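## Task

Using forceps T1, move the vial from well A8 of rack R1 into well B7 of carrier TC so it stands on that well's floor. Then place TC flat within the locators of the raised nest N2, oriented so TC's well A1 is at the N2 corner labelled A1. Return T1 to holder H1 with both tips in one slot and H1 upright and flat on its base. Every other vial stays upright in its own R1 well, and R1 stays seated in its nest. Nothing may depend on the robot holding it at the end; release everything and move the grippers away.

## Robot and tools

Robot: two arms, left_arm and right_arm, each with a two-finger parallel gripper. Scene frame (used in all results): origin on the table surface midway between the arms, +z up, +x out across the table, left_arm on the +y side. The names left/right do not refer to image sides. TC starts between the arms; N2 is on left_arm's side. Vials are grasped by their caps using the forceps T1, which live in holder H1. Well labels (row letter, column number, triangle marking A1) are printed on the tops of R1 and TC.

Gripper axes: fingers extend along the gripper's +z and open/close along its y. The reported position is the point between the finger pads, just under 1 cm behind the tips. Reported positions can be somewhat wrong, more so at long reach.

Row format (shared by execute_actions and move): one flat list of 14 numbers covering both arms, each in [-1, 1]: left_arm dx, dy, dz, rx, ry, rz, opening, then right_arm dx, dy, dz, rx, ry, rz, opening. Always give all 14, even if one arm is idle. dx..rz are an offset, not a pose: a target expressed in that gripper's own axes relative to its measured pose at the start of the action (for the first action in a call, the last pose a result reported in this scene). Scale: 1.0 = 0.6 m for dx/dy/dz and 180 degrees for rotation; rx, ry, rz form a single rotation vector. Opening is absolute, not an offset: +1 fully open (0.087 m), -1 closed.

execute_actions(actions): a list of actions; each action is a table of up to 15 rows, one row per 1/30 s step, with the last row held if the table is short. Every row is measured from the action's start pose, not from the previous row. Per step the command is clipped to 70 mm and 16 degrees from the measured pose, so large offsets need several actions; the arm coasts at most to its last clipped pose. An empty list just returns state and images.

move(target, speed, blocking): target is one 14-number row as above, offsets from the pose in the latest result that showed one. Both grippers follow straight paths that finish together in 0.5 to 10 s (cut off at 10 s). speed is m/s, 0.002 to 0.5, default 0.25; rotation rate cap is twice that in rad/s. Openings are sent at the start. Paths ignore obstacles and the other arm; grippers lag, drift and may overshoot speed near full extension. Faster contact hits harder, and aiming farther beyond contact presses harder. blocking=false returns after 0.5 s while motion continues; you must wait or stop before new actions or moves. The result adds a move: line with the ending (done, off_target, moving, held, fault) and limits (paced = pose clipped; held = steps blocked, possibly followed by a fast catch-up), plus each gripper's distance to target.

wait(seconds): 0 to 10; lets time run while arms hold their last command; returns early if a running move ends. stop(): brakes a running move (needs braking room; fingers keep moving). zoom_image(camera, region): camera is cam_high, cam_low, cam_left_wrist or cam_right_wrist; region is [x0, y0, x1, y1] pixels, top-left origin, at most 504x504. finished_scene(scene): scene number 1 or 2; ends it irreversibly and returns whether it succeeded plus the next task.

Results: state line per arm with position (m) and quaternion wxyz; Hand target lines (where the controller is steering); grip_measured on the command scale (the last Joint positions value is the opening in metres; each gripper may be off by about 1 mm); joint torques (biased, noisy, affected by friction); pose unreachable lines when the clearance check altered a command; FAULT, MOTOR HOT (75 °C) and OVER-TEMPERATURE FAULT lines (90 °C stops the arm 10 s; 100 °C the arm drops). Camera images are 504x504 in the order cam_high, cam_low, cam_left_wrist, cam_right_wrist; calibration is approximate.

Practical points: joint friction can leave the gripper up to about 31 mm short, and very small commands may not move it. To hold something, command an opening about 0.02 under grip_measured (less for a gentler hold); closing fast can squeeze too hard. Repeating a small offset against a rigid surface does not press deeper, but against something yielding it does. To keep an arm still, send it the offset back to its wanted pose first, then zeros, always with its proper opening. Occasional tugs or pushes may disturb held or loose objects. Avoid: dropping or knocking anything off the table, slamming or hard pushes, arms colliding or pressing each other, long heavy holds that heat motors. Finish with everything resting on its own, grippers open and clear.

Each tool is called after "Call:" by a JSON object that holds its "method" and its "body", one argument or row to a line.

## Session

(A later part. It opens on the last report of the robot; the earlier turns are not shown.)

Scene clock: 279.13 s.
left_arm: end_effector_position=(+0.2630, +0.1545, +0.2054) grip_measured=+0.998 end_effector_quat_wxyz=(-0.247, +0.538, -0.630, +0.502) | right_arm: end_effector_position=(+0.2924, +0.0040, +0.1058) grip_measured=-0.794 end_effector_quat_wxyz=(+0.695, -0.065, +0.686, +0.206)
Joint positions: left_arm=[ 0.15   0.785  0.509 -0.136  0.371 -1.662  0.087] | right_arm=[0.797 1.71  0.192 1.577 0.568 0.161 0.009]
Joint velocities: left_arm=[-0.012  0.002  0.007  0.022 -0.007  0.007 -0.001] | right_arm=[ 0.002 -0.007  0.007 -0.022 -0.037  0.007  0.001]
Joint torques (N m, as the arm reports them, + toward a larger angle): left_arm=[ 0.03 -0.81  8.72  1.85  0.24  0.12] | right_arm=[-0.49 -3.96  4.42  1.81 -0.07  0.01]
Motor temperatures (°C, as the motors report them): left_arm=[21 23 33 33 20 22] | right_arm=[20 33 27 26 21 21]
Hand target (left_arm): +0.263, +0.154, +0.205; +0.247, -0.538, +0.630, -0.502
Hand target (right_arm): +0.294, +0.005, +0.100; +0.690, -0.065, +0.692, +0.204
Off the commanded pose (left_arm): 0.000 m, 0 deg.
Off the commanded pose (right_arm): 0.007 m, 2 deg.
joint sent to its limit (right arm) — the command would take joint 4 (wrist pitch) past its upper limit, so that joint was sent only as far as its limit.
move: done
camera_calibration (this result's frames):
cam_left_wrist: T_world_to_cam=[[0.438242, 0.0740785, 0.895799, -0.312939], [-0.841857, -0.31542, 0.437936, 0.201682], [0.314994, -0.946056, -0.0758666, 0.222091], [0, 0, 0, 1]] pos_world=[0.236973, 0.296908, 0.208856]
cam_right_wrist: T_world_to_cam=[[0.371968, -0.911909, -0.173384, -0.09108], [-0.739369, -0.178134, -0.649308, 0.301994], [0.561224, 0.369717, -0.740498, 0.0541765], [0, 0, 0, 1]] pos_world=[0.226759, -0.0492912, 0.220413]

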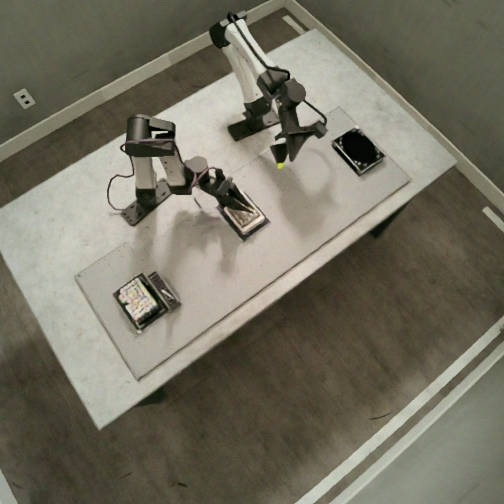

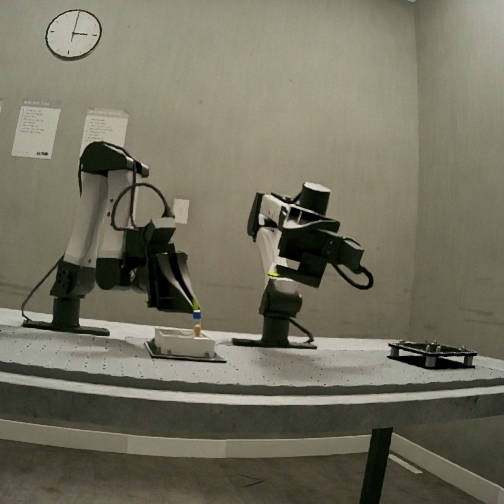

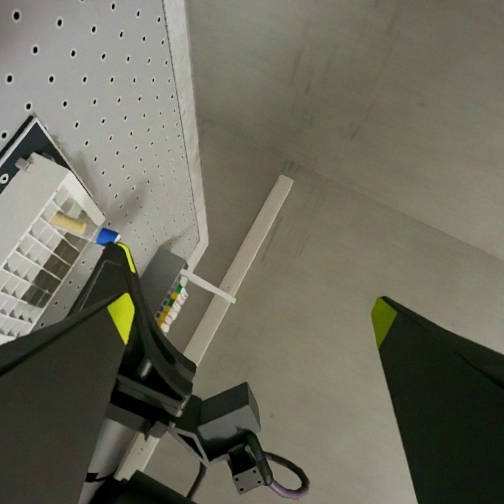

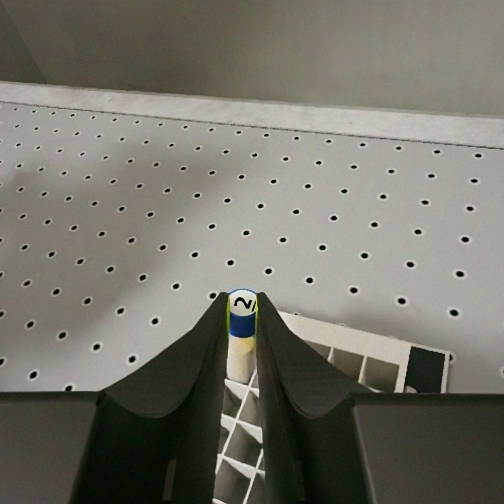

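Call:
{"method": "move", "body": {
  "target": [0,0,0,0,0,0,1,-0.03,0,0,0,0,0,-0.8],
  "speed": 0.02
}}

Call:
{"method": "move", "body": {
  "target": [0,0,0,0,0,0,1,0,-0.028,-0.016,0,0,0,-0.8],
  "speed": 0.02
}}

Call:
{"method": "move", "body": {
  "target": [0,0,0,0,0,0,1,0.035,-0.004,0,0,0,0,-0.8],
  "speed": 0.02
}}

Call:
{"method": "zoom_image", "body": {
  "camera": "cam_left_wrist",
  "region": [0,140,160,300]
}}

Call:
{"method": "zoom_image", "body": {
  "camera": "cam_right_wrist",
  "region": [144,304,344,504]
}}

Scene clock: 281.47 s.
left_arm: end_effector_position=(+0.2630, +0.1545, +0.2054) grip_measured=+0.998 end_effector_quat_wxyz=(-0.247, +0.538, -0.630, +0.502) | right_arm: end_effector_position=(+0.2909, +0.0003, +0.1206) grip_measured=-0.794 end_effector_quat_wxyz=(+0.695, -0.064, +0.686, +0.206)
Joint positions: left_arm=[ 0.15   0.785  0.509 -0.136  0.371 -1.662  0.087] | right_arm=[0.793 1.574 0.192 1.441 0.566 0.162 0.009]
Joint velocities: left_arm=[-0.007 -0.012 -0.002 -0.007 -0.066  0.007 -0.002] | right_arm=[ 0.007 -0.007 -0.012 -0.037 -0.007 -0.051  0.   ]
Joint torques (N m, as the arm reports them, + toward a larger angle): left_arm=[ 0.   -0.75  8.87  1.81  0.21  0.13] | right_arm=[-1.18 -6.67  5.22  1.68 -0.17 -0.09]
Motor temperatures (°C, as the motors report them): left_arm=[21 23 34 33 20 22] | right_arm=[20 32 27 26 21 21]
Hand target (left_arm): +0.263, +0.154, +0.205; +0.247, -0.538, +0.630, -0.502
Hand target (right_arm): +0.293, +0.000, +0.124; +0.695, -0.065, +0.686, +0.206
Off the commanded pose (left_arm): 0.000 m, 0 deg.
Off the commanded pose (right_arm): 0.003 m, 0 deg.
move: done
camera_calibration (this result's frames):
cam_left_wrist: T_world_to_cam=[[0.438242, 0.0740785, 0.895799, -0.312939], [-0.841857, -0.31542, 0.437936, 0.201682], [0.314994, -0.946056, -0.0758666, 0.222091], [0, 0, 0, 1]] pos_world=[0.236973, 0.296908, 0.208856]
cam_right_wrist: T_world_to_cam=[[0.370609, -0.912231, -0.174597, -0.0907889], [-0.739691, -0.176207, -0.649468, 0.310017], [0.5617, 0.369846, -0.740073, 0.0671495], [0, 0, 0, 1]] pos_world=[0.225246, -0.0530283, 0.23519]

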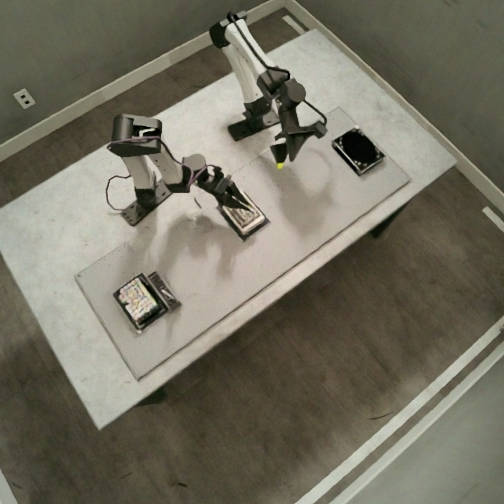

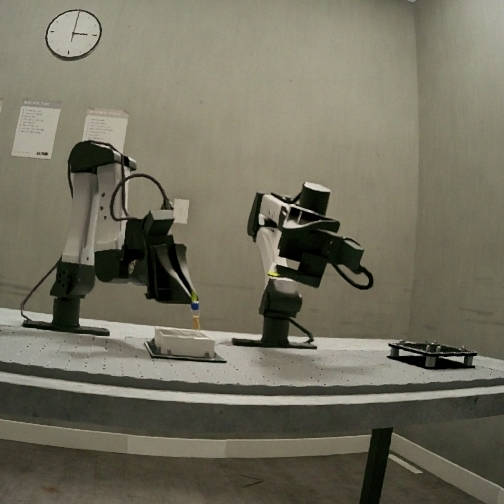

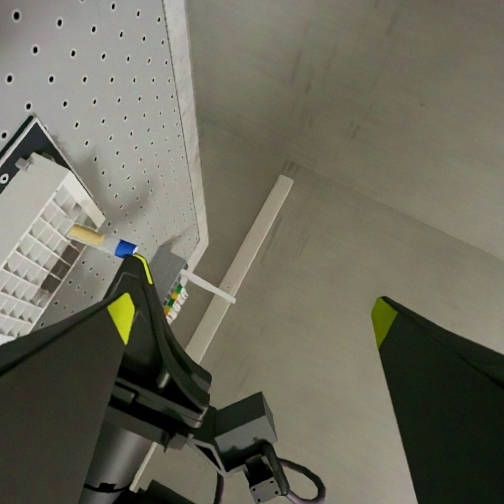

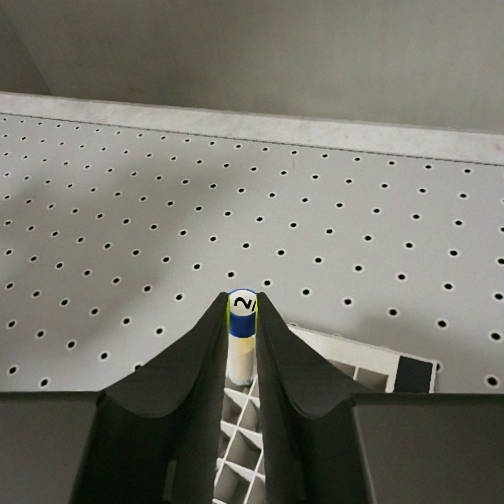

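Scene clock: 282.80 s.
left_arm: end_effector_position=(+0.2630, +0.1545, +0.2054) grip_measured=+0.998 end_effector_quat_wxyz=(-0.247, +0.538, -0.630, +0.502) | right_arm: end_effector_position=(+0.2913, -0.0126, +0.1179) grip_measured=-0.794 end_effector_quat_wxyz=(+0.696, -0.064, +0.686, +0.204)
Joint positions: left_arm=[ 0.15   0.785  0.509 -0.136  0.371 -1.662  0.087] | right_arm=[0.754 1.561 0.152 1.468 0.53  0.162 0.009]
Joint velocities: left_arm=[-0.017  0.007 -0.032 -0.095 -0.051 -0.022  0.   ] | right_arm=[-0.007 -0.007  0.007  0.051 -0.007  0.022  0.   ]
Joint torques (N m, as the arm reports them, + toward a larger angle): left_arm=[ 0.1  -0.69  8.72  1.84  0.23  0.12] | right_arm=[-1.35 -6.38  2.18  1.94 -0.14 -0.05]
Motor temperatures (°C, as the motors report them): left_arm=[21 23 34 33 20 22] | right_arm=[20 32 27 26 21 21]
Hand target (left_arm): +0.263, +0.154, +0.205; +0.247, -0.538, +0.630, -0.502
Hand target (right_arm): +0.288, -0.018, +0.117; +0.695, -0.065, +0.686, +0.205
Off the commanded pose (left_arm): 0.000 m, 0 deg.
Off the commanded pose (right_arm): 0.007 m, 0 deg.
move: done
camera_calibration (this result's frames):
cam_left_wrist: T_world_to_cam=[[0.438242, 0.0740785, 0.895799, -0.312939], [-0.841857, -0.31542, 0.437936, 0.201682], [0.314994, -0.946056, -0.0758666, 0.222091], [0, 0, 0, 1]] pos_world=[0.236973, 0.296908, 0.208856]
cam_right_wrist: T_world_to_cam=[[0.368373, -0.913518, -0.172585, -0.10281], [-0.739198, -0.175222, -0.650295, 0.306231], [0.563816, 0.367126, -0.739818, 0.0689726], [0, 0, 0, 1]] pos_world=[0.22535, -0.0655823, 0.232424]

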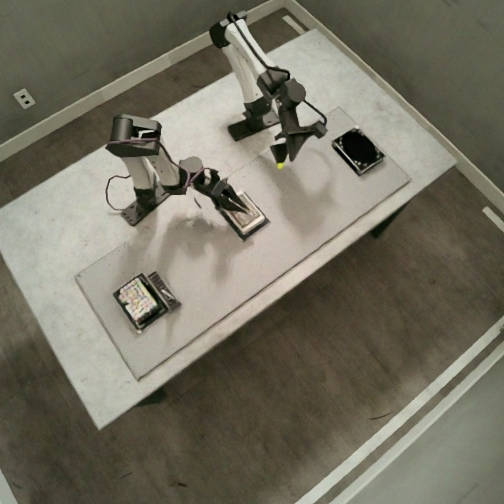

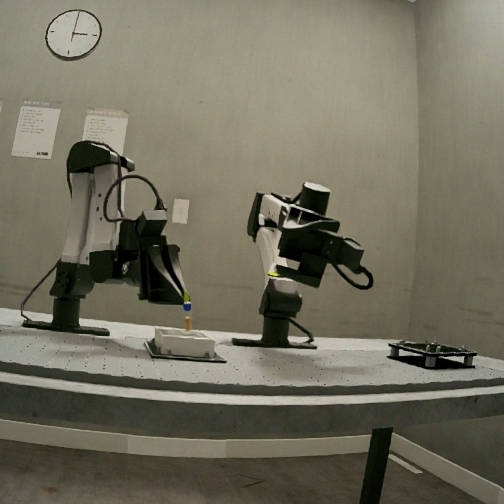

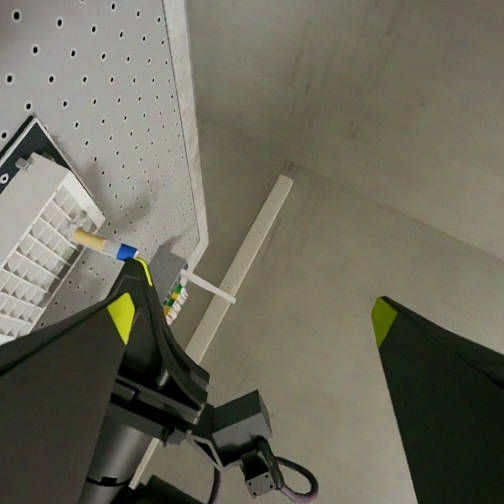

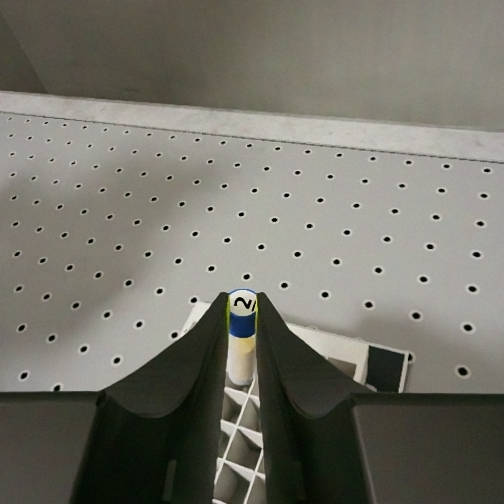

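Scene clock: 284.10 s.
left_arm: end_effector_position=(+0.2630, +0.1545, +0.2054) grip_measured=+0.998 end_effector_quat_wxyz=(-0.247, +0.538, -0.630, +0.502) | right_arm: end_effector_position=(+0.2930, -0.0101, +0.1063) grip_measured=-0.794 end_effector_quat_wxyz=(+0.694, -0.063, +0.687, +0.206)
Joint positions: left_arm=[ 0.15   0.785  0.509 -0.136  0.371 -1.662  0.087] | right_arm=[0.754 1.671 0.152 1.574 0.53  0.17  0.009]
Joint velocities: left_arm=[ 0.012 -0.017  0.012 -0.051 -0.007 -0.037 -0.001] | right_arm=[-0.012  0.022  0.002 -0.066  0.022  0.037 -0.   ]
Joint torques (N m, as the arm reports them, + toward a larger angle): left_arm=[-0.11 -0.72  8.84  1.82  0.24  0.13] | right_arm=[-0.24 -3.56  3.34  1.85 -0.04  0.  ]
Motor temperatures (°C, as the motors report them): left_arm=[21 23 34 33 20 22] | right_arm=[20 32 27 26 21 21]
Hand target (left_arm): +0.263, +0.154, +0.205; +0.247, -0.538, +0.630, -0.502
Hand target (right_arm): +0.292, -0.011, +0.097; +0.686, -0.065, +0.696, +0.201
Off the commanded pose (left_arm): 0.000 m, 0 deg.
Off the commanded pose (right_arm): 0.010 m, 0 deg.
joint sent to its limit (right arm) — the command would take joint 4 (wrist pitch) past its upper limit, so that joint was sent only as far as its limit.
move: done
camera_calibration (this result's frames):
cam_left_wrist: T_world_to_cam=[[0.438242, 0.0740785, 0.895799, -0.312939], [-0.841857, -0.31542, 0.437936, 0.201682], [0.314994, -0.946056, -0.0758666, 0.222091], [0, 0, 0, 1]] pos_world=[0.236973, 0.296908, 0.208856]
cam_right_wrist: T_world_to_cam=[[0.367779, -0.912789, -0.177638, -0.102425], [-0.742545, -0.173273, -0.646996, 0.300941], [0.559791, 0.369856, -0.741512, 0.0599418], [0, 0, 0, 1]] pos_world=[0.227577, -0.0635172, 0.220961]

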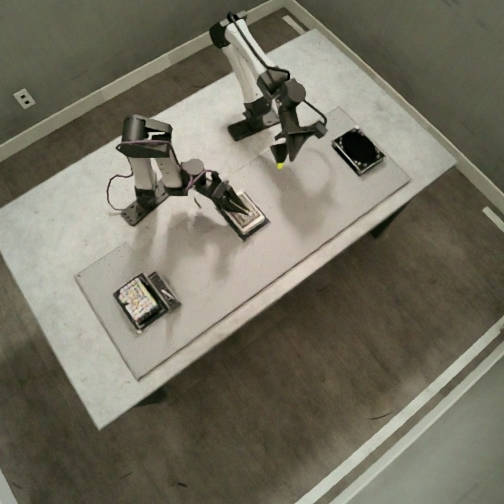

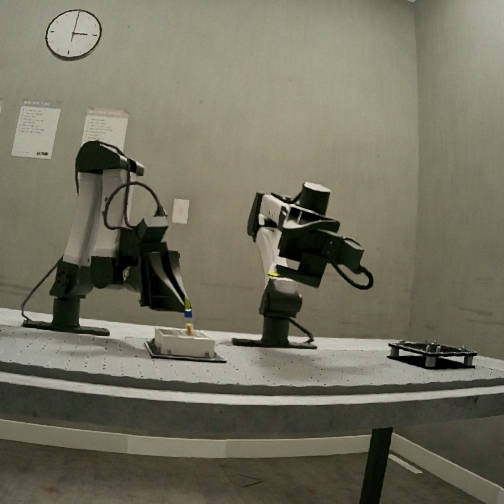

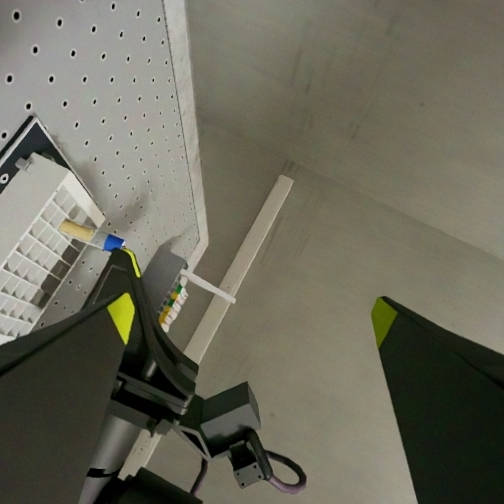

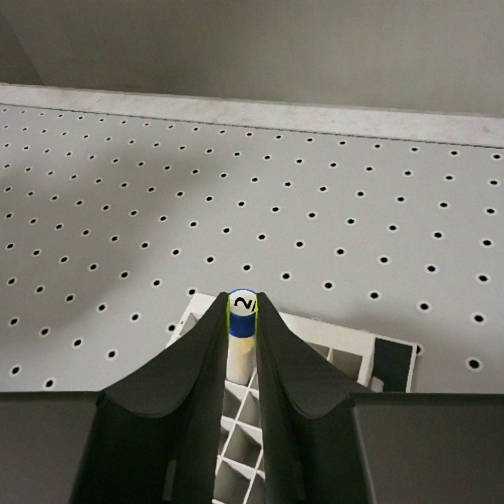

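Region (0, 140, 160, 300) of cam_left_wrist's 504x504 image, scaled by 3.150, with more detail than that image has.

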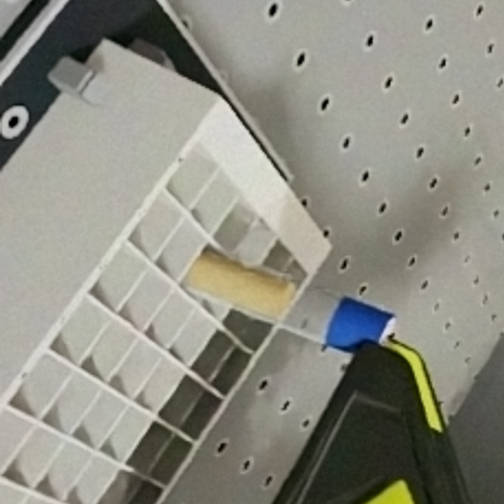

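Region (144, 304, 344, 504) of cam_right_wrist's 504x504 image, scaled by 2.520, with more detail than that image has.

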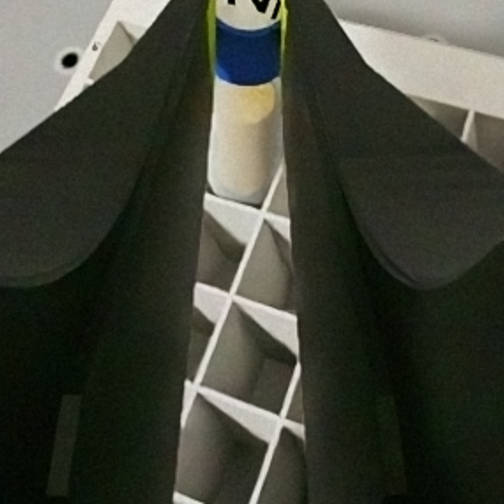

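Entering B7. Lower more, release, retreat.

Call:
{"method": "move", "body": {
  "target": [0,0,0,0,0,0,1,0.03,0,0,0,0,0,-0.8],
  "speed": 0.02
}}

Call:
{"method": "move", "body": {
  "target": [0,0,0,0,0,0,1,0,0,0,0,0,0,-0.4]
}}

Call:
{"method": "move", "body": {
  "target": [0,0,0,0,0,0,1,-0.15,-0.2,-0.2,0,0,0,-0.4],
  "speed": 0.15
}}

Call:
{"method": "zoom_image", "body": {
  "camera": "cam_left_wrist",
  "region": [0,100,250,350]
}}

Call:
{"method": "zoom_image", "body": {
  "camera": "cam_high",
  "region": [200,100,420,260]
}}

Scene clock: 285.73 s.
left_arm: end_effector_position=(+0.2630, +0.1545, +0.2054) grip_measured=+0.998 end_effector_quat_wxyz=(-0.247, +0.538, -0.630, +0.502) | right_arm: end_effector_position=(+0.2926, -0.0095, +0.0993) grip_measured=-0.794 end_effector_quat_wxyz=(+0.687, -0.060, +0.694, +0.207)
Joint positions: left_arm=[ 0.15   0.785  0.509 -0.136  0.371 -1.662  0.087] | right_arm=[0.754 1.694 0.152 1.577 0.53  0.189 0.009]
Joint velocities: left_arm=[ 0.002  0.017  0.022 -0.066  0.037 -0.007 -0.   ] | right_arm=[-0.002 -0.012 -0.012  0.066 -0.051 -0.022 -0.   ]
Joint torques (N m, as the arm reports them, + toward a larger angle): left_arm=[ 0.09 -0.7   8.84  1.84  0.2   0.11] | right_arm=[ 0.31 -2.44  4.43  1.82  0.06 -0.1 ]
Motor temperatures (°C, as the motors report them): left_arm=[21 23 34 33 20 22] | right_arm=[20 32 27 26 21 21]
Hand target (left_arm): +0.263, +0.154, +0.205; +0.247, -0.538, +0.630, -0.502
Hand target (right_arm): +0.292, -0.007, +0.089; +0.679, -0.064, +0.703, +0.201
Off the commanded pose (left_arm): 0.000 m, 0 deg.
Off the commanded pose (right_arm): 0.011 m, 1 deg.
joint sent to its limit (right arm) — the command would take joint 4 (wrist pitch) past its upper limit, so that joint was sent only as far as its limit.
move: off_target (right_arm)
camera_calibration (this result's frames):
cam_left_wrist: T_world_to_cam=[[0.438242, 0.0740785, 0.895799, -0.312939], [-0.841857, -0.31542, 0.437936, 0.201682], [0.314994, -0.946056, -0.0758666, 0.222091], [0, 0, 0, 1]] pos_world=[0.236973, 0.296908, 0.208856]
cam_right_wrist: T_world_to_cam=[[0.364851, -0.912184, -0.186559, -0.101206], [-0.755114, -0.172681, -0.632443, 0.2985], [0.544689, 0.371621, -0.751806, 0.0602525], [0, 0, 0, 1]] pos_world=[0.229508, -0.0631646, 0.215201]

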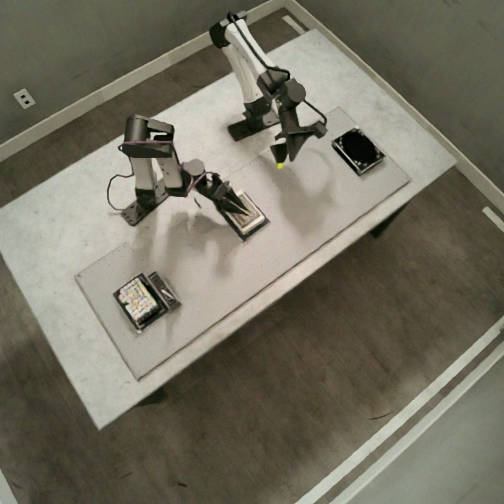

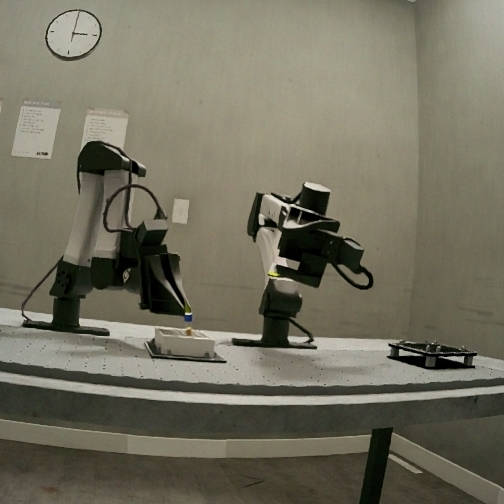

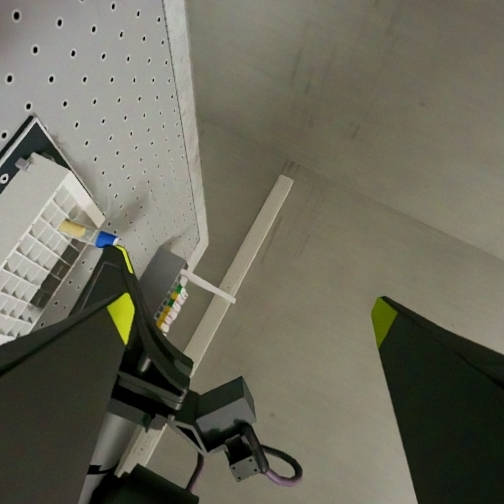

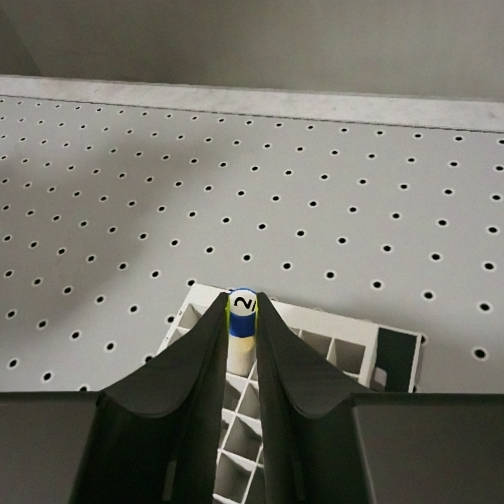

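Scene clock: 286.23 s.
left_arm: end_effector_position=(+0.2630, +0.1545, +0.2054) grip_measured=+0.998 end_effector_quat_wxyz=(-0.247, +0.538, -0.630, +0.502) | right_arm: end_effector_position=(+0.2926, -0.0095, +0.0993) grip_measured=-0.400 end_effector_quat_wxyz=(+0.687, -0.060, +0.694, +0.207)
Joint positions: left_arm=[ 0.15   0.785  0.509 -0.136  0.371 -1.662  0.087] | right_arm=[0.754 1.694 0.152 1.577 0.53  0.189 0.026]
Joint velocities: left_arm=[ 0.002 -0.007 -0.007 -0.037 -0.022 -0.022 -0.   ] | right_arm=[ 0.007 -0.017 -0.007  0.037  0.022 -0.007  0.001]
Joint torques (N m, as the arm reports them, + toward a larger angle): left_arm=[ 0.09 -0.68  8.84  1.86  0.23  0.11] | right_arm=[-0.66 -5.79  3.78  1.83 -0.06 -0.07]
Motor temperatures (°C, as the motors report them): left_arm=[21 23 34 33 20 22] | right_arm=[20 32 27 26 21 21]
Hand target (left_arm): +0.263, +0.154, +0.205; +0.247, -0.538, +0.630, -0.502
Hand target (right_arm): +0.293, -0.010, +0.099; +0.687, -0.060, +0.694, +0.207
Off the commanded pose (left_arm): 0.000 m, 0 deg.
Off the commanded pose (right_arm): 0.000 m, 0 deg.
joint sent to its limit (right arm) — the command would take joint 4 (wrist pitch) past its upper limit, so that joint was sent only as far as its limit.
move: done
camera_calibration (this result's frames):
cam_left_wrist: T_world_to_cam=[[0.438242, 0.0740785, 0.895799, -0.312939], [-0.841857, -0.31542, 0.437936, 0.201682], [0.314994, -0.946056, -0.0758666, 0.222091], [0, 0, 0, 1]] pos_world=[0.236973, 0.296908, 0.208856]
cam_right_wrist: T_world_to_cam=[[0.364851, -0.912184, -0.186559, -0.101206], [-0.755114, -0.172681, -0.632443, 0.2985], [0.544689, 0.371621, -0.751806, 0.0602525], [0, 0, 0, 1]] pos_world=[0.229508, -0.0631646, 0.215201]

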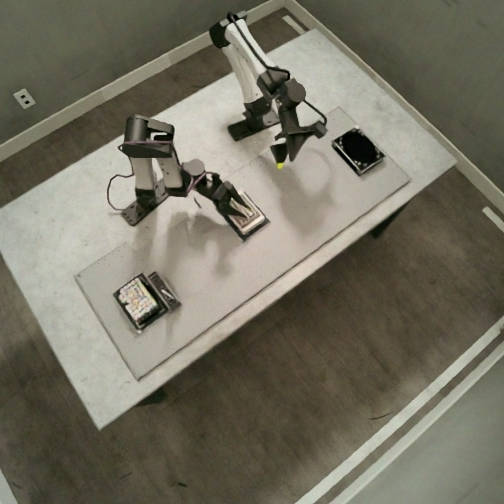

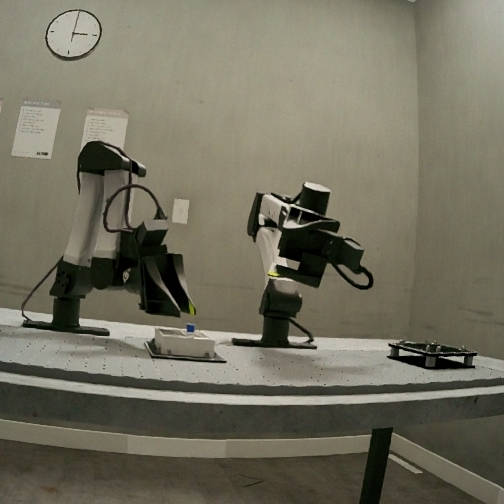

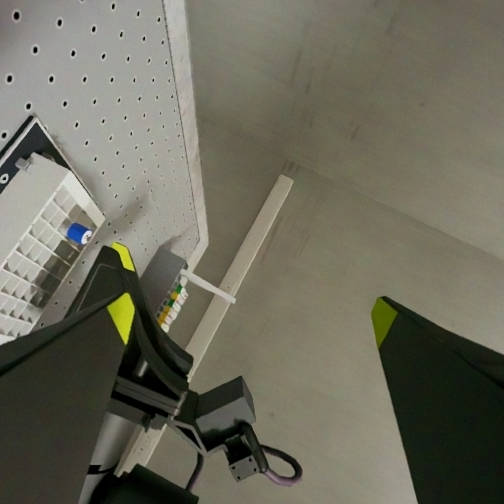

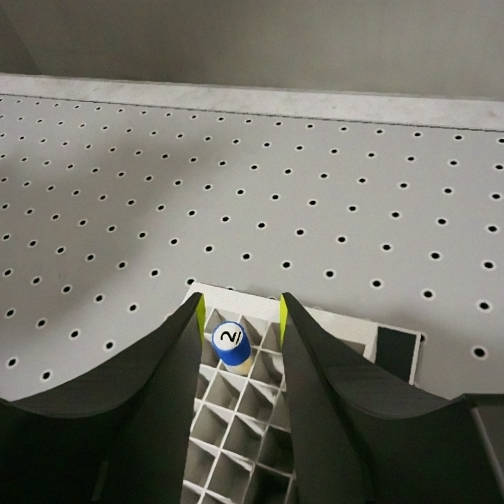

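Scene clock: 289.63 s.
left_arm: end_effector_position=(+0.2630, +0.1545, +0.2054) grip_measured=+0.998 end_effector_quat_wxyz=(-0.247, +0.538, -0.630, +0.502) | right_arm: end_effector_position=(+0.2333, -0.1819, +0.1533) grip_measured=-0.400 end_effector_quat_wxyz=(+0.668, -0.075, +0.711, +0.208)
Joint positions: left_arm=[ 0.15   0.785  0.509 -0.136  0.371 -1.662  0.087] | right_arm=[-0.503  0.004  0.109 -0.134 -0.754  0.176  0.026]
Joint velocities: left_arm=[-0.017 -0.007 -0.007  0.081 -0.051 -0.066  0.001] | right_arm=[-0.007 -0.002  0.002 -0.007 -0.081  0.007 -0.   ]
Joint torques (N m, as the arm reports them, + toward a larger angle): left_arm=[ 0.09 -0.78  8.81  1.82  0.22  0.11] | right_arm=[-1.25  0.52  9.25  1.64 -0.17  0.01]
Motor temperatures (°C, as the motors report them): left_arm=[21 23 34 33 20 22] | right_arm=[20 32 27 26 21 21]
Hand target (left_arm): +0.263, +0.154, +0.205; +0.247, -0.538, +0.630, -0.502
Hand target (right_arm): +0.230, -0.180, +0.160; +0.672, -0.081, +0.706, +0.208
Off the commanded pose (left_arm): 0.000 m, 0 deg.
Off the commanded pose (right_arm): 0.007 m, 3 deg.
joint sent to its limit (right arm) — the command would take joint 2 (shoulder) past its lower limit, so that joint was sent only as far as its limit.
move: off_target (right_arm); limits=paced
camera_calibration (this result's frames):
cam_left_wrist: T_world_to_cam=[[0.438242, 0.0740785, 0.895799, -0.312939], [-0.841857, -0.31542, 0.437936, 0.201682], [0.314994, -0.946056, -0.0758666, 0.222091], [0, 0, 0, 1]] pos_world=[0.236973, 0.296908, 0.208856]
cam_right_wrist: T_world_to_cam=[[0.381769, -0.907379, -0.175827, -0.231459], [-0.776165, -0.211457, -0.594015, 0.250133], [0.501817, 0.363247, -0.785004, 0.210712], [0, 0, 0, 1]] pos_world=[0.176769, -0.233669, 0.273295]

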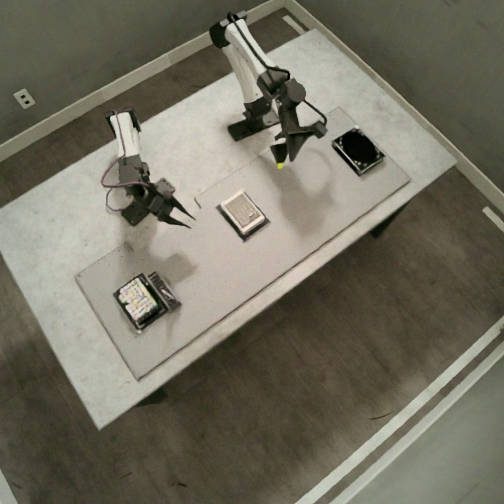

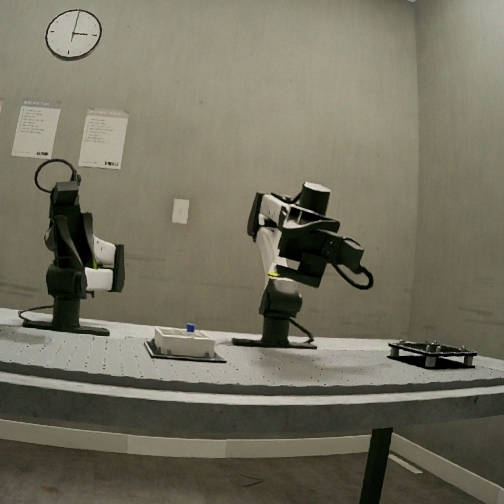

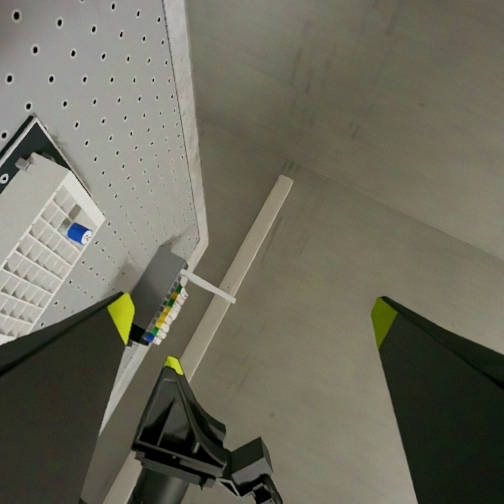

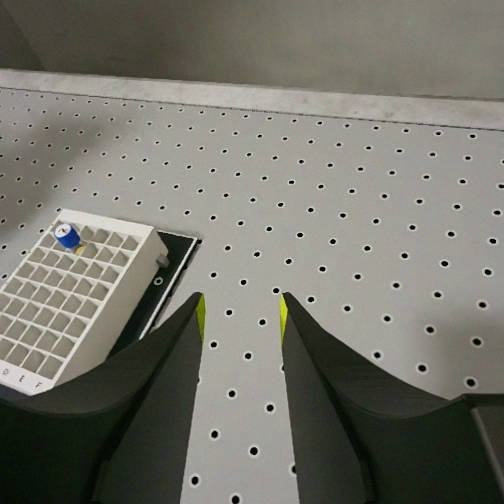

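Region (0, 100, 250, 350) of cam_left_wrist's 504x504 image, scaled by 2.016, with more detail than that image has.

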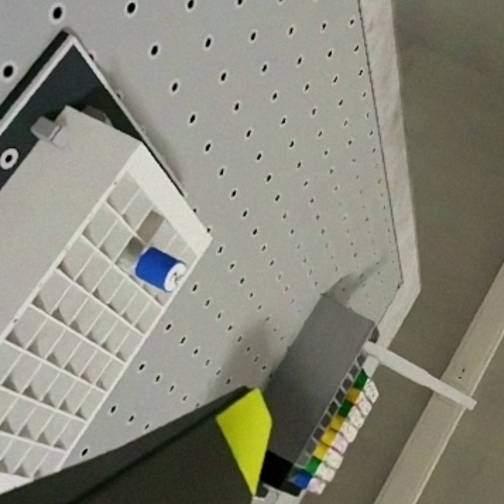

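Region (200, 100, 420, 260) of cam_high's 504x504 image, scaled by 2.291, with more detail than that image has; it fills the top 367 rows of this view, and the rest is white.

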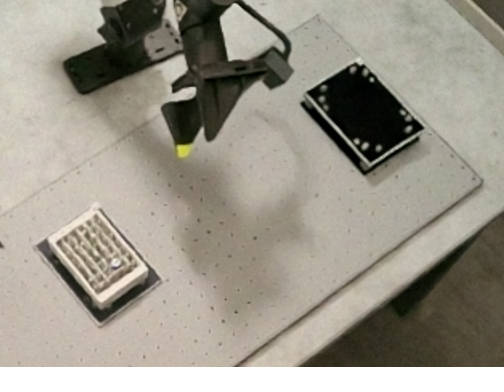

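Call:
{"method": "move", "body": {
  "target": [0.18,0.092,0.107,-0.315,0.147,0.401,0,0,0,0,0,0,0,-0.4],
  "speed": 0.15
}}

Scene clock: 296.50 s.
left_arm: end_effector_position=(+0.2635, +0.0317, +0.1653) grip_measured=+0.000 end_effector_quat_wxyz=(+0.090, -0.034, +0.995, -0.040) | right_arm: end_effector_position=(+0.2328, -0.1809, +0.1533) grip_measured=-0.400 end_effector_quat_wxyz=(+0.667, -0.077, +0.710, +0.210)
Joint positions: left_arm=[-0.458  1.901  1.877 -1.354 -0.044 -0.675  0.044] | right_arm=[-0.504  0.004  0.109 -0.134 -0.762  0.176  0.026]
Joint velocities: left_arm=[-0.007  0.002 -0.017 -0.095 -0.051  0.007  0.   ] | right_arm=[ 0.002 -0.007 -0.012  0.037 -0.007 -0.037 -0.   ]
Joint torques (N m, as the arm reports them, + toward a larger angle): left_arm=[-0.69 -7.33  8.76  0.63  0.04  0.16] | right_arm=[-0.51  2.6   7.67  1.81  0.06 -0.09]
Motor temperatures (°C, as the motors report them): left_arm=[21 23 34 32 20 22] | right_arm=[20 31 28 26 21 21]
Hand target (left_arm): +0.262, +0.030, +0.159; +0.080, -0.023, +0.996, -0.029
Hand target (right_arm): +0.233, -0.182, +0.153; +0.668, -0.075, +0.711, +0.208
Off the commanded pose (left_arm): 0.011 m, 3 deg.
Off the commanded pose (right_arm): 0.001 m, 0 deg.
move: off_target (left_arm)
camera_calibration (this result's frames):
cam_left_wrist: T_world_to_cam=[[0.0565775, -0.995696, 0.0734002, 0.00225579], [-0.770418, 0.00322048, 0.637531, 0.118979], [-0.635024, -0.0926187, -0.76692, 0.440284], [0, 0, 0, 1]] pos_world=[0.371127, 0.0426415, 0.261644]
cam_right_wrist: T_world_to_cam=[[0.387938, -0.904677, -0.17625, -0.231207], [-0.774862, -0.216573, -0.593873, 0.24863], [0.499092, 0.366955, -0.785016, 0.211898], [0, 0, 0, 1]] pos_world=[0.176591, -0.233078, 0.273248]

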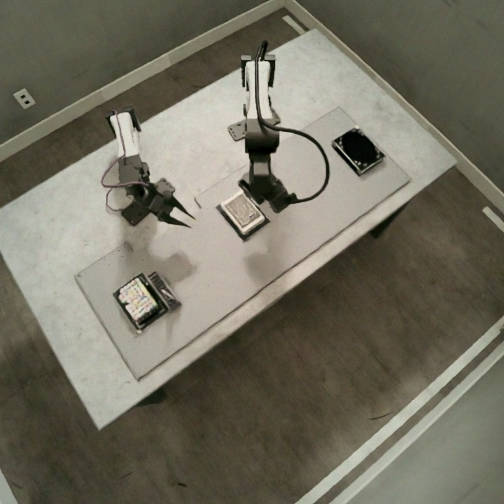

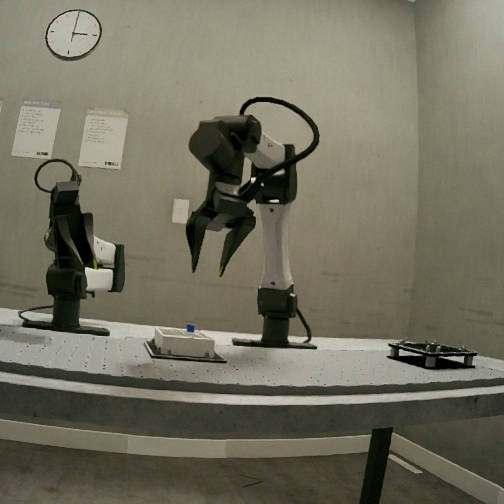

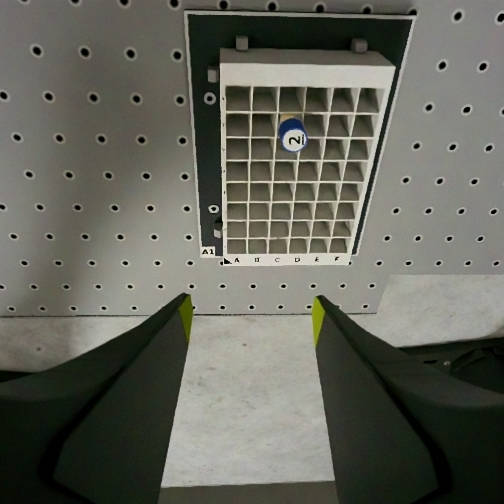

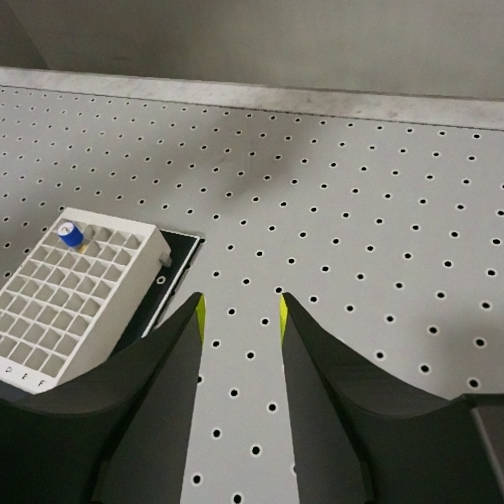

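Call:
{"method": "zoom_image", "body": {
  "camera": "cam_left_wrist",
  "region": [180,30,420,270]
}}

Region (180, 30, 420, 270) of cam_left_wrist's 504x504 image, scaled by 2.100, with more detail than that image has.

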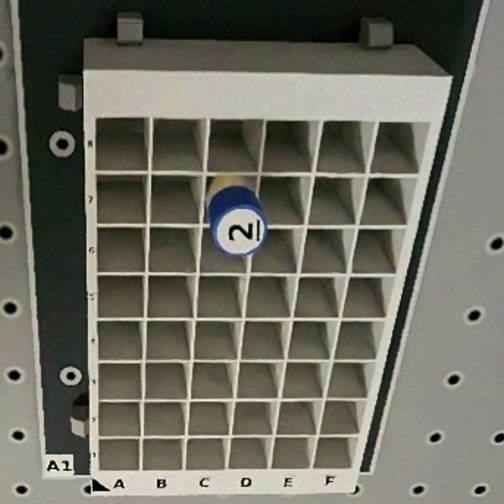

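Call:
{"method": "move", "body": {
  "target": [-0.037,-0.058,0.12,-0.02,0.057,0.02,-0.4,0,0,0,0,0,0,-0.4],
  "speed": 0.1
}}

Call:
{"method": "zoom_image", "body": {
  "camera": "cam_low",
  "region": [120,240,280,400]
}}

Scene clock: 298.97 s.
left_arm: end_effector_position=(+0.3044, -0.0058, +0.1099) grip_measured=-0.400 end_effector_quat_wxyz=(+0.014, -0.010, +1.000, -0.013) | right_arm: end_effector_position=(+0.2328, -0.1809, +0.1533) grip_measured=-0.400 end_effector_quat_wxyz=(+0.667, -0.077, +0.710, +0.210)
Joint positions: left_arm=[-0.458  2.324  2.301 -1.509  0.005 -0.632  0.026] | right_arm=[-0.504  0.004  0.109 -0.134 -0.762  0.176  0.026]
Joint velocities: left_arm=[-0.017 -0.007  0.012 -0.051  0.051  0.066  0.   ] | right_arm=[-0.007 -0.002 -0.002 -0.007 -0.022 -0.081  0.   ]
Joint torques (N m, as the arm reports them, + toward a larger angle): left_arm=[ -0.02 -10.61   8.43   0.38   0.21   0.13] | right_arm=[-0.56  2.42  7.76  1.83 -0.14 -0.1 ]
Motor temperatures (°C, as the motors report them): left_arm=[21 24 35 31 20 22] | right_arm=[20 31 28 27 21 21]
Hand target (left_arm): +0.302, -0.007, +0.104; +0.002, -0.003, +1.000, -0.008
Hand target (right_arm): +0.233, -0.181, +0.153; +0.667, -0.077, +0.710, +0.210
Off the commanded pose (left_arm): 0.009 m, 2 deg.
Off the commanded pose (right_arm): 0.000 m, 0 deg.
move: done
camera_calibration (this result's frames):
cam_left_wrist: T_world_to_cam=[[0.0143804, -0.999784, 0.0149873, -0.0140834], [-0.664799, 0.00163608, 0.747021, 0.141752], [-0.746884, -0.020706, -0.664632, 0.4435], [0, 0, 0, 1]] pos_world=[0.425682, -0.00512918, 0.189084]
cam_right_wrist: T_world_to_cam=[[0.387938, -0.904677, -0.17625, -0.231207], [-0.774862, -0.216573, -0.593873, 0.24863], [0.499092, 0.366955, -0.785016, 0.211898], [0, 0, 0, 1]] pos_world=[0.176591, -0.233078, 0.273248]

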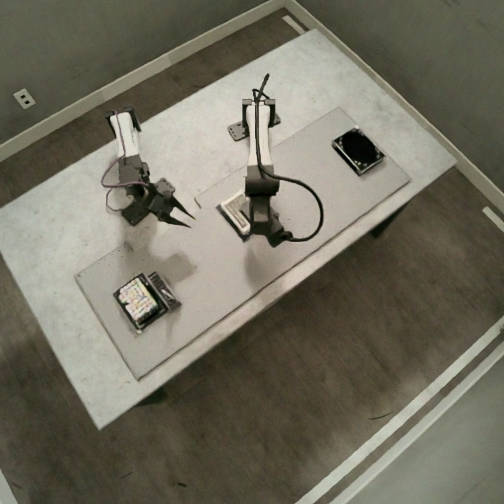

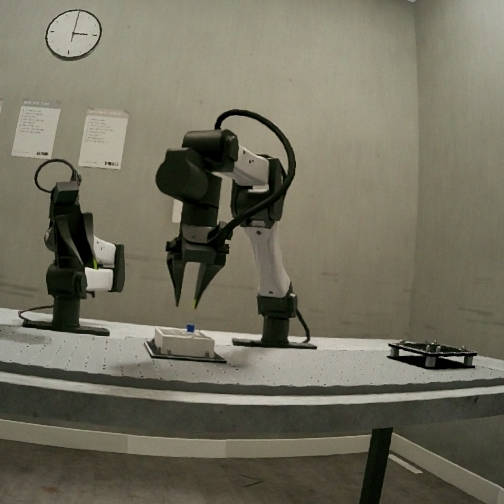

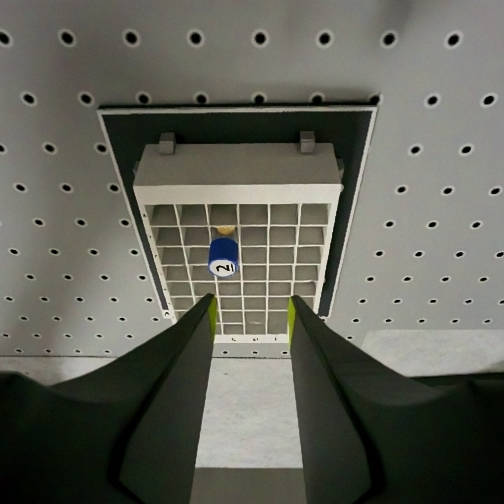

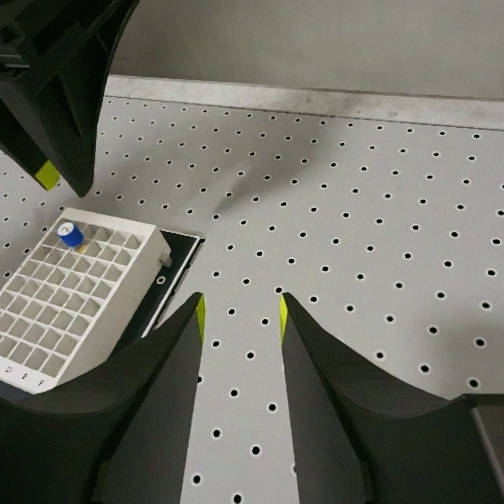

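Region (120, 240, 280, 400) of cam_low's 504x504 image, scaled by 3.150, with more detail than that image has.

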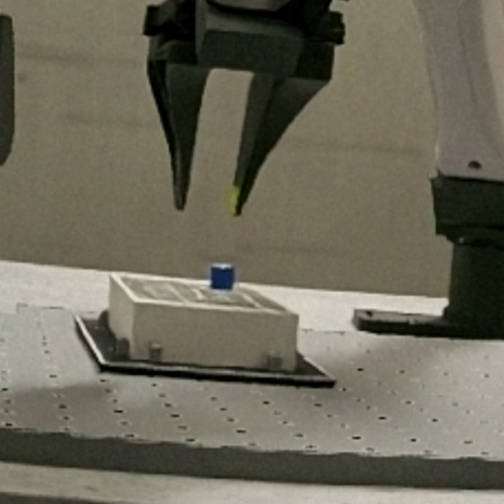

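Call:
{"method": "move", "body": {
  "target": [-0.008,0.028,0.04,0,0,0,-0.4,0,0,0,0,0,0,-0.4],
  "speed": 0.04
}}

Call:
{"method": "zoom_image", "body": {
  "camera": "cam_low",
  "region": [120,240,280,400]
}}

Scene clock: 300.73 s.
left_arm: end_effector_position=(+0.3098, +0.0051, +0.0842) grip_measured=-0.400 end_effector_quat_wxyz=(+0.013, -0.010, +1.000, -0.012) | right_arm: end_effector_position=(+0.2328, -0.1809, +0.1533) grip_measured=-0.400 end_effector_quat_wxyz=(+0.667, -0.077, +0.710, +0.210)
Joint positions: left_arm=[-0.431  2.295  2.148 -1.389  0.005 -0.606  0.026] | right_arm=[-0.504  0.004  0.109 -0.134 -0.762  0.176  0.026]
Joint velocities: left_arm=[-0.012 -0.017 -0.017 -0.051  0.037 -0.007 -0.   ] | right_arm=[ 0.007 -0.002  0.002 -0.007  0.007 -0.051 -0.001]
Joint torques (N m, as the arm reports them, + toward a larger angle): left_arm=[  0.76 -13.73   5.09   0.58   0.14   0.12] | right_arm=[-0.59  2.36  7.77  1.82 -0.11 -0.06]
Motor temperatures (°C, as the motors report them): left_arm=[21 25 34 31 20 22] | right_arm=[20 31 28 27 21 21]
Hand target (left_arm): +0.310, +0.010, +0.086; +0.014, -0.010, +1.000, -0.013
Hand target (right_arm): +0.233, -0.181, +0.153; +0.667, -0.077, +0.710, +0.210
Off the commanded pose (left_arm): 0.006 m, 0 deg.
Off the commanded pose (right_arm): 0.000 m, 0 deg.
move: done
camera_calibration (this result's frames):
cam_left_wrist: T_world_to_cam=[[0.0151842, -0.999808, 0.0124017, -0.00288893], [-0.662768, -0.000777047, 0.748825, 0.163778], [-0.748671, -0.0195898, -0.662652, 0.431064], [0, 0, 0, 1]] pos_world=[0.431316, 0.00568336, 0.163041]
cam_right_wrist: T_world_to_cam=[[0.387938, -0.904677, -0.17625, -0.231207], [-0.774862, -0.216573, -0.593873, 0.24863], [0.499092, 0.366955, -0.785016, 0.211898], [0, 0, 0, 1]] pos_world=[0.176591, -0.233078, 0.273248]

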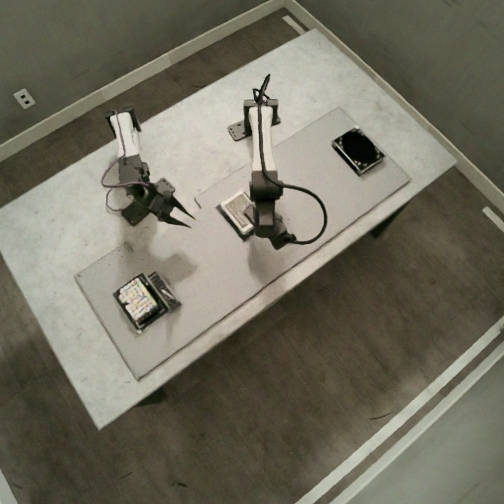

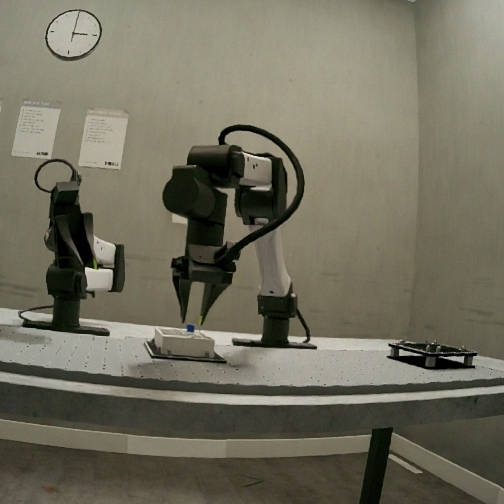

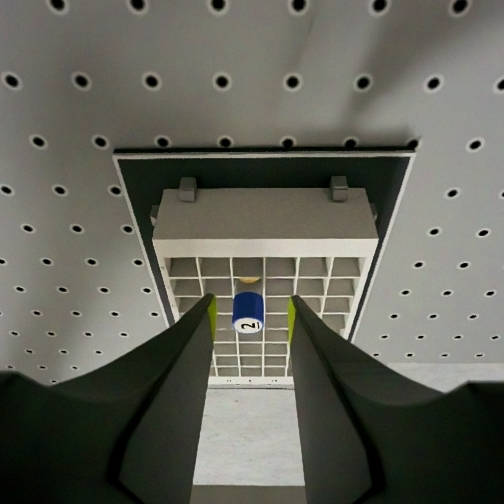

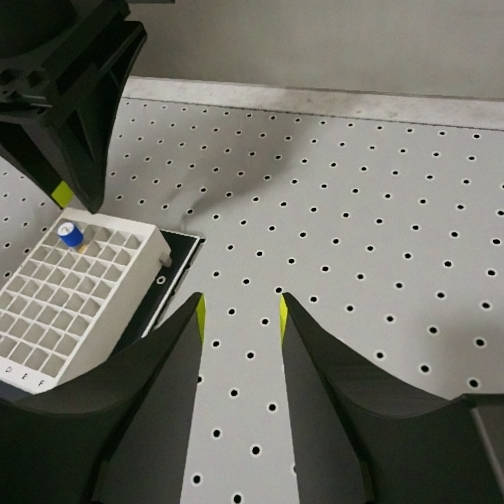

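Region (120, 240, 280, 400) of cam_low's 504x504 image, scaled by 3.150, with more detail than that image has.

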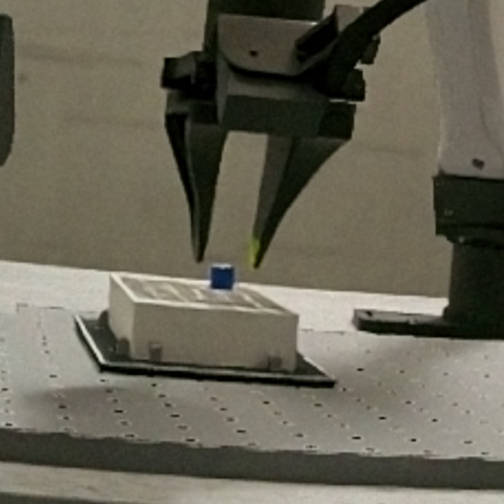

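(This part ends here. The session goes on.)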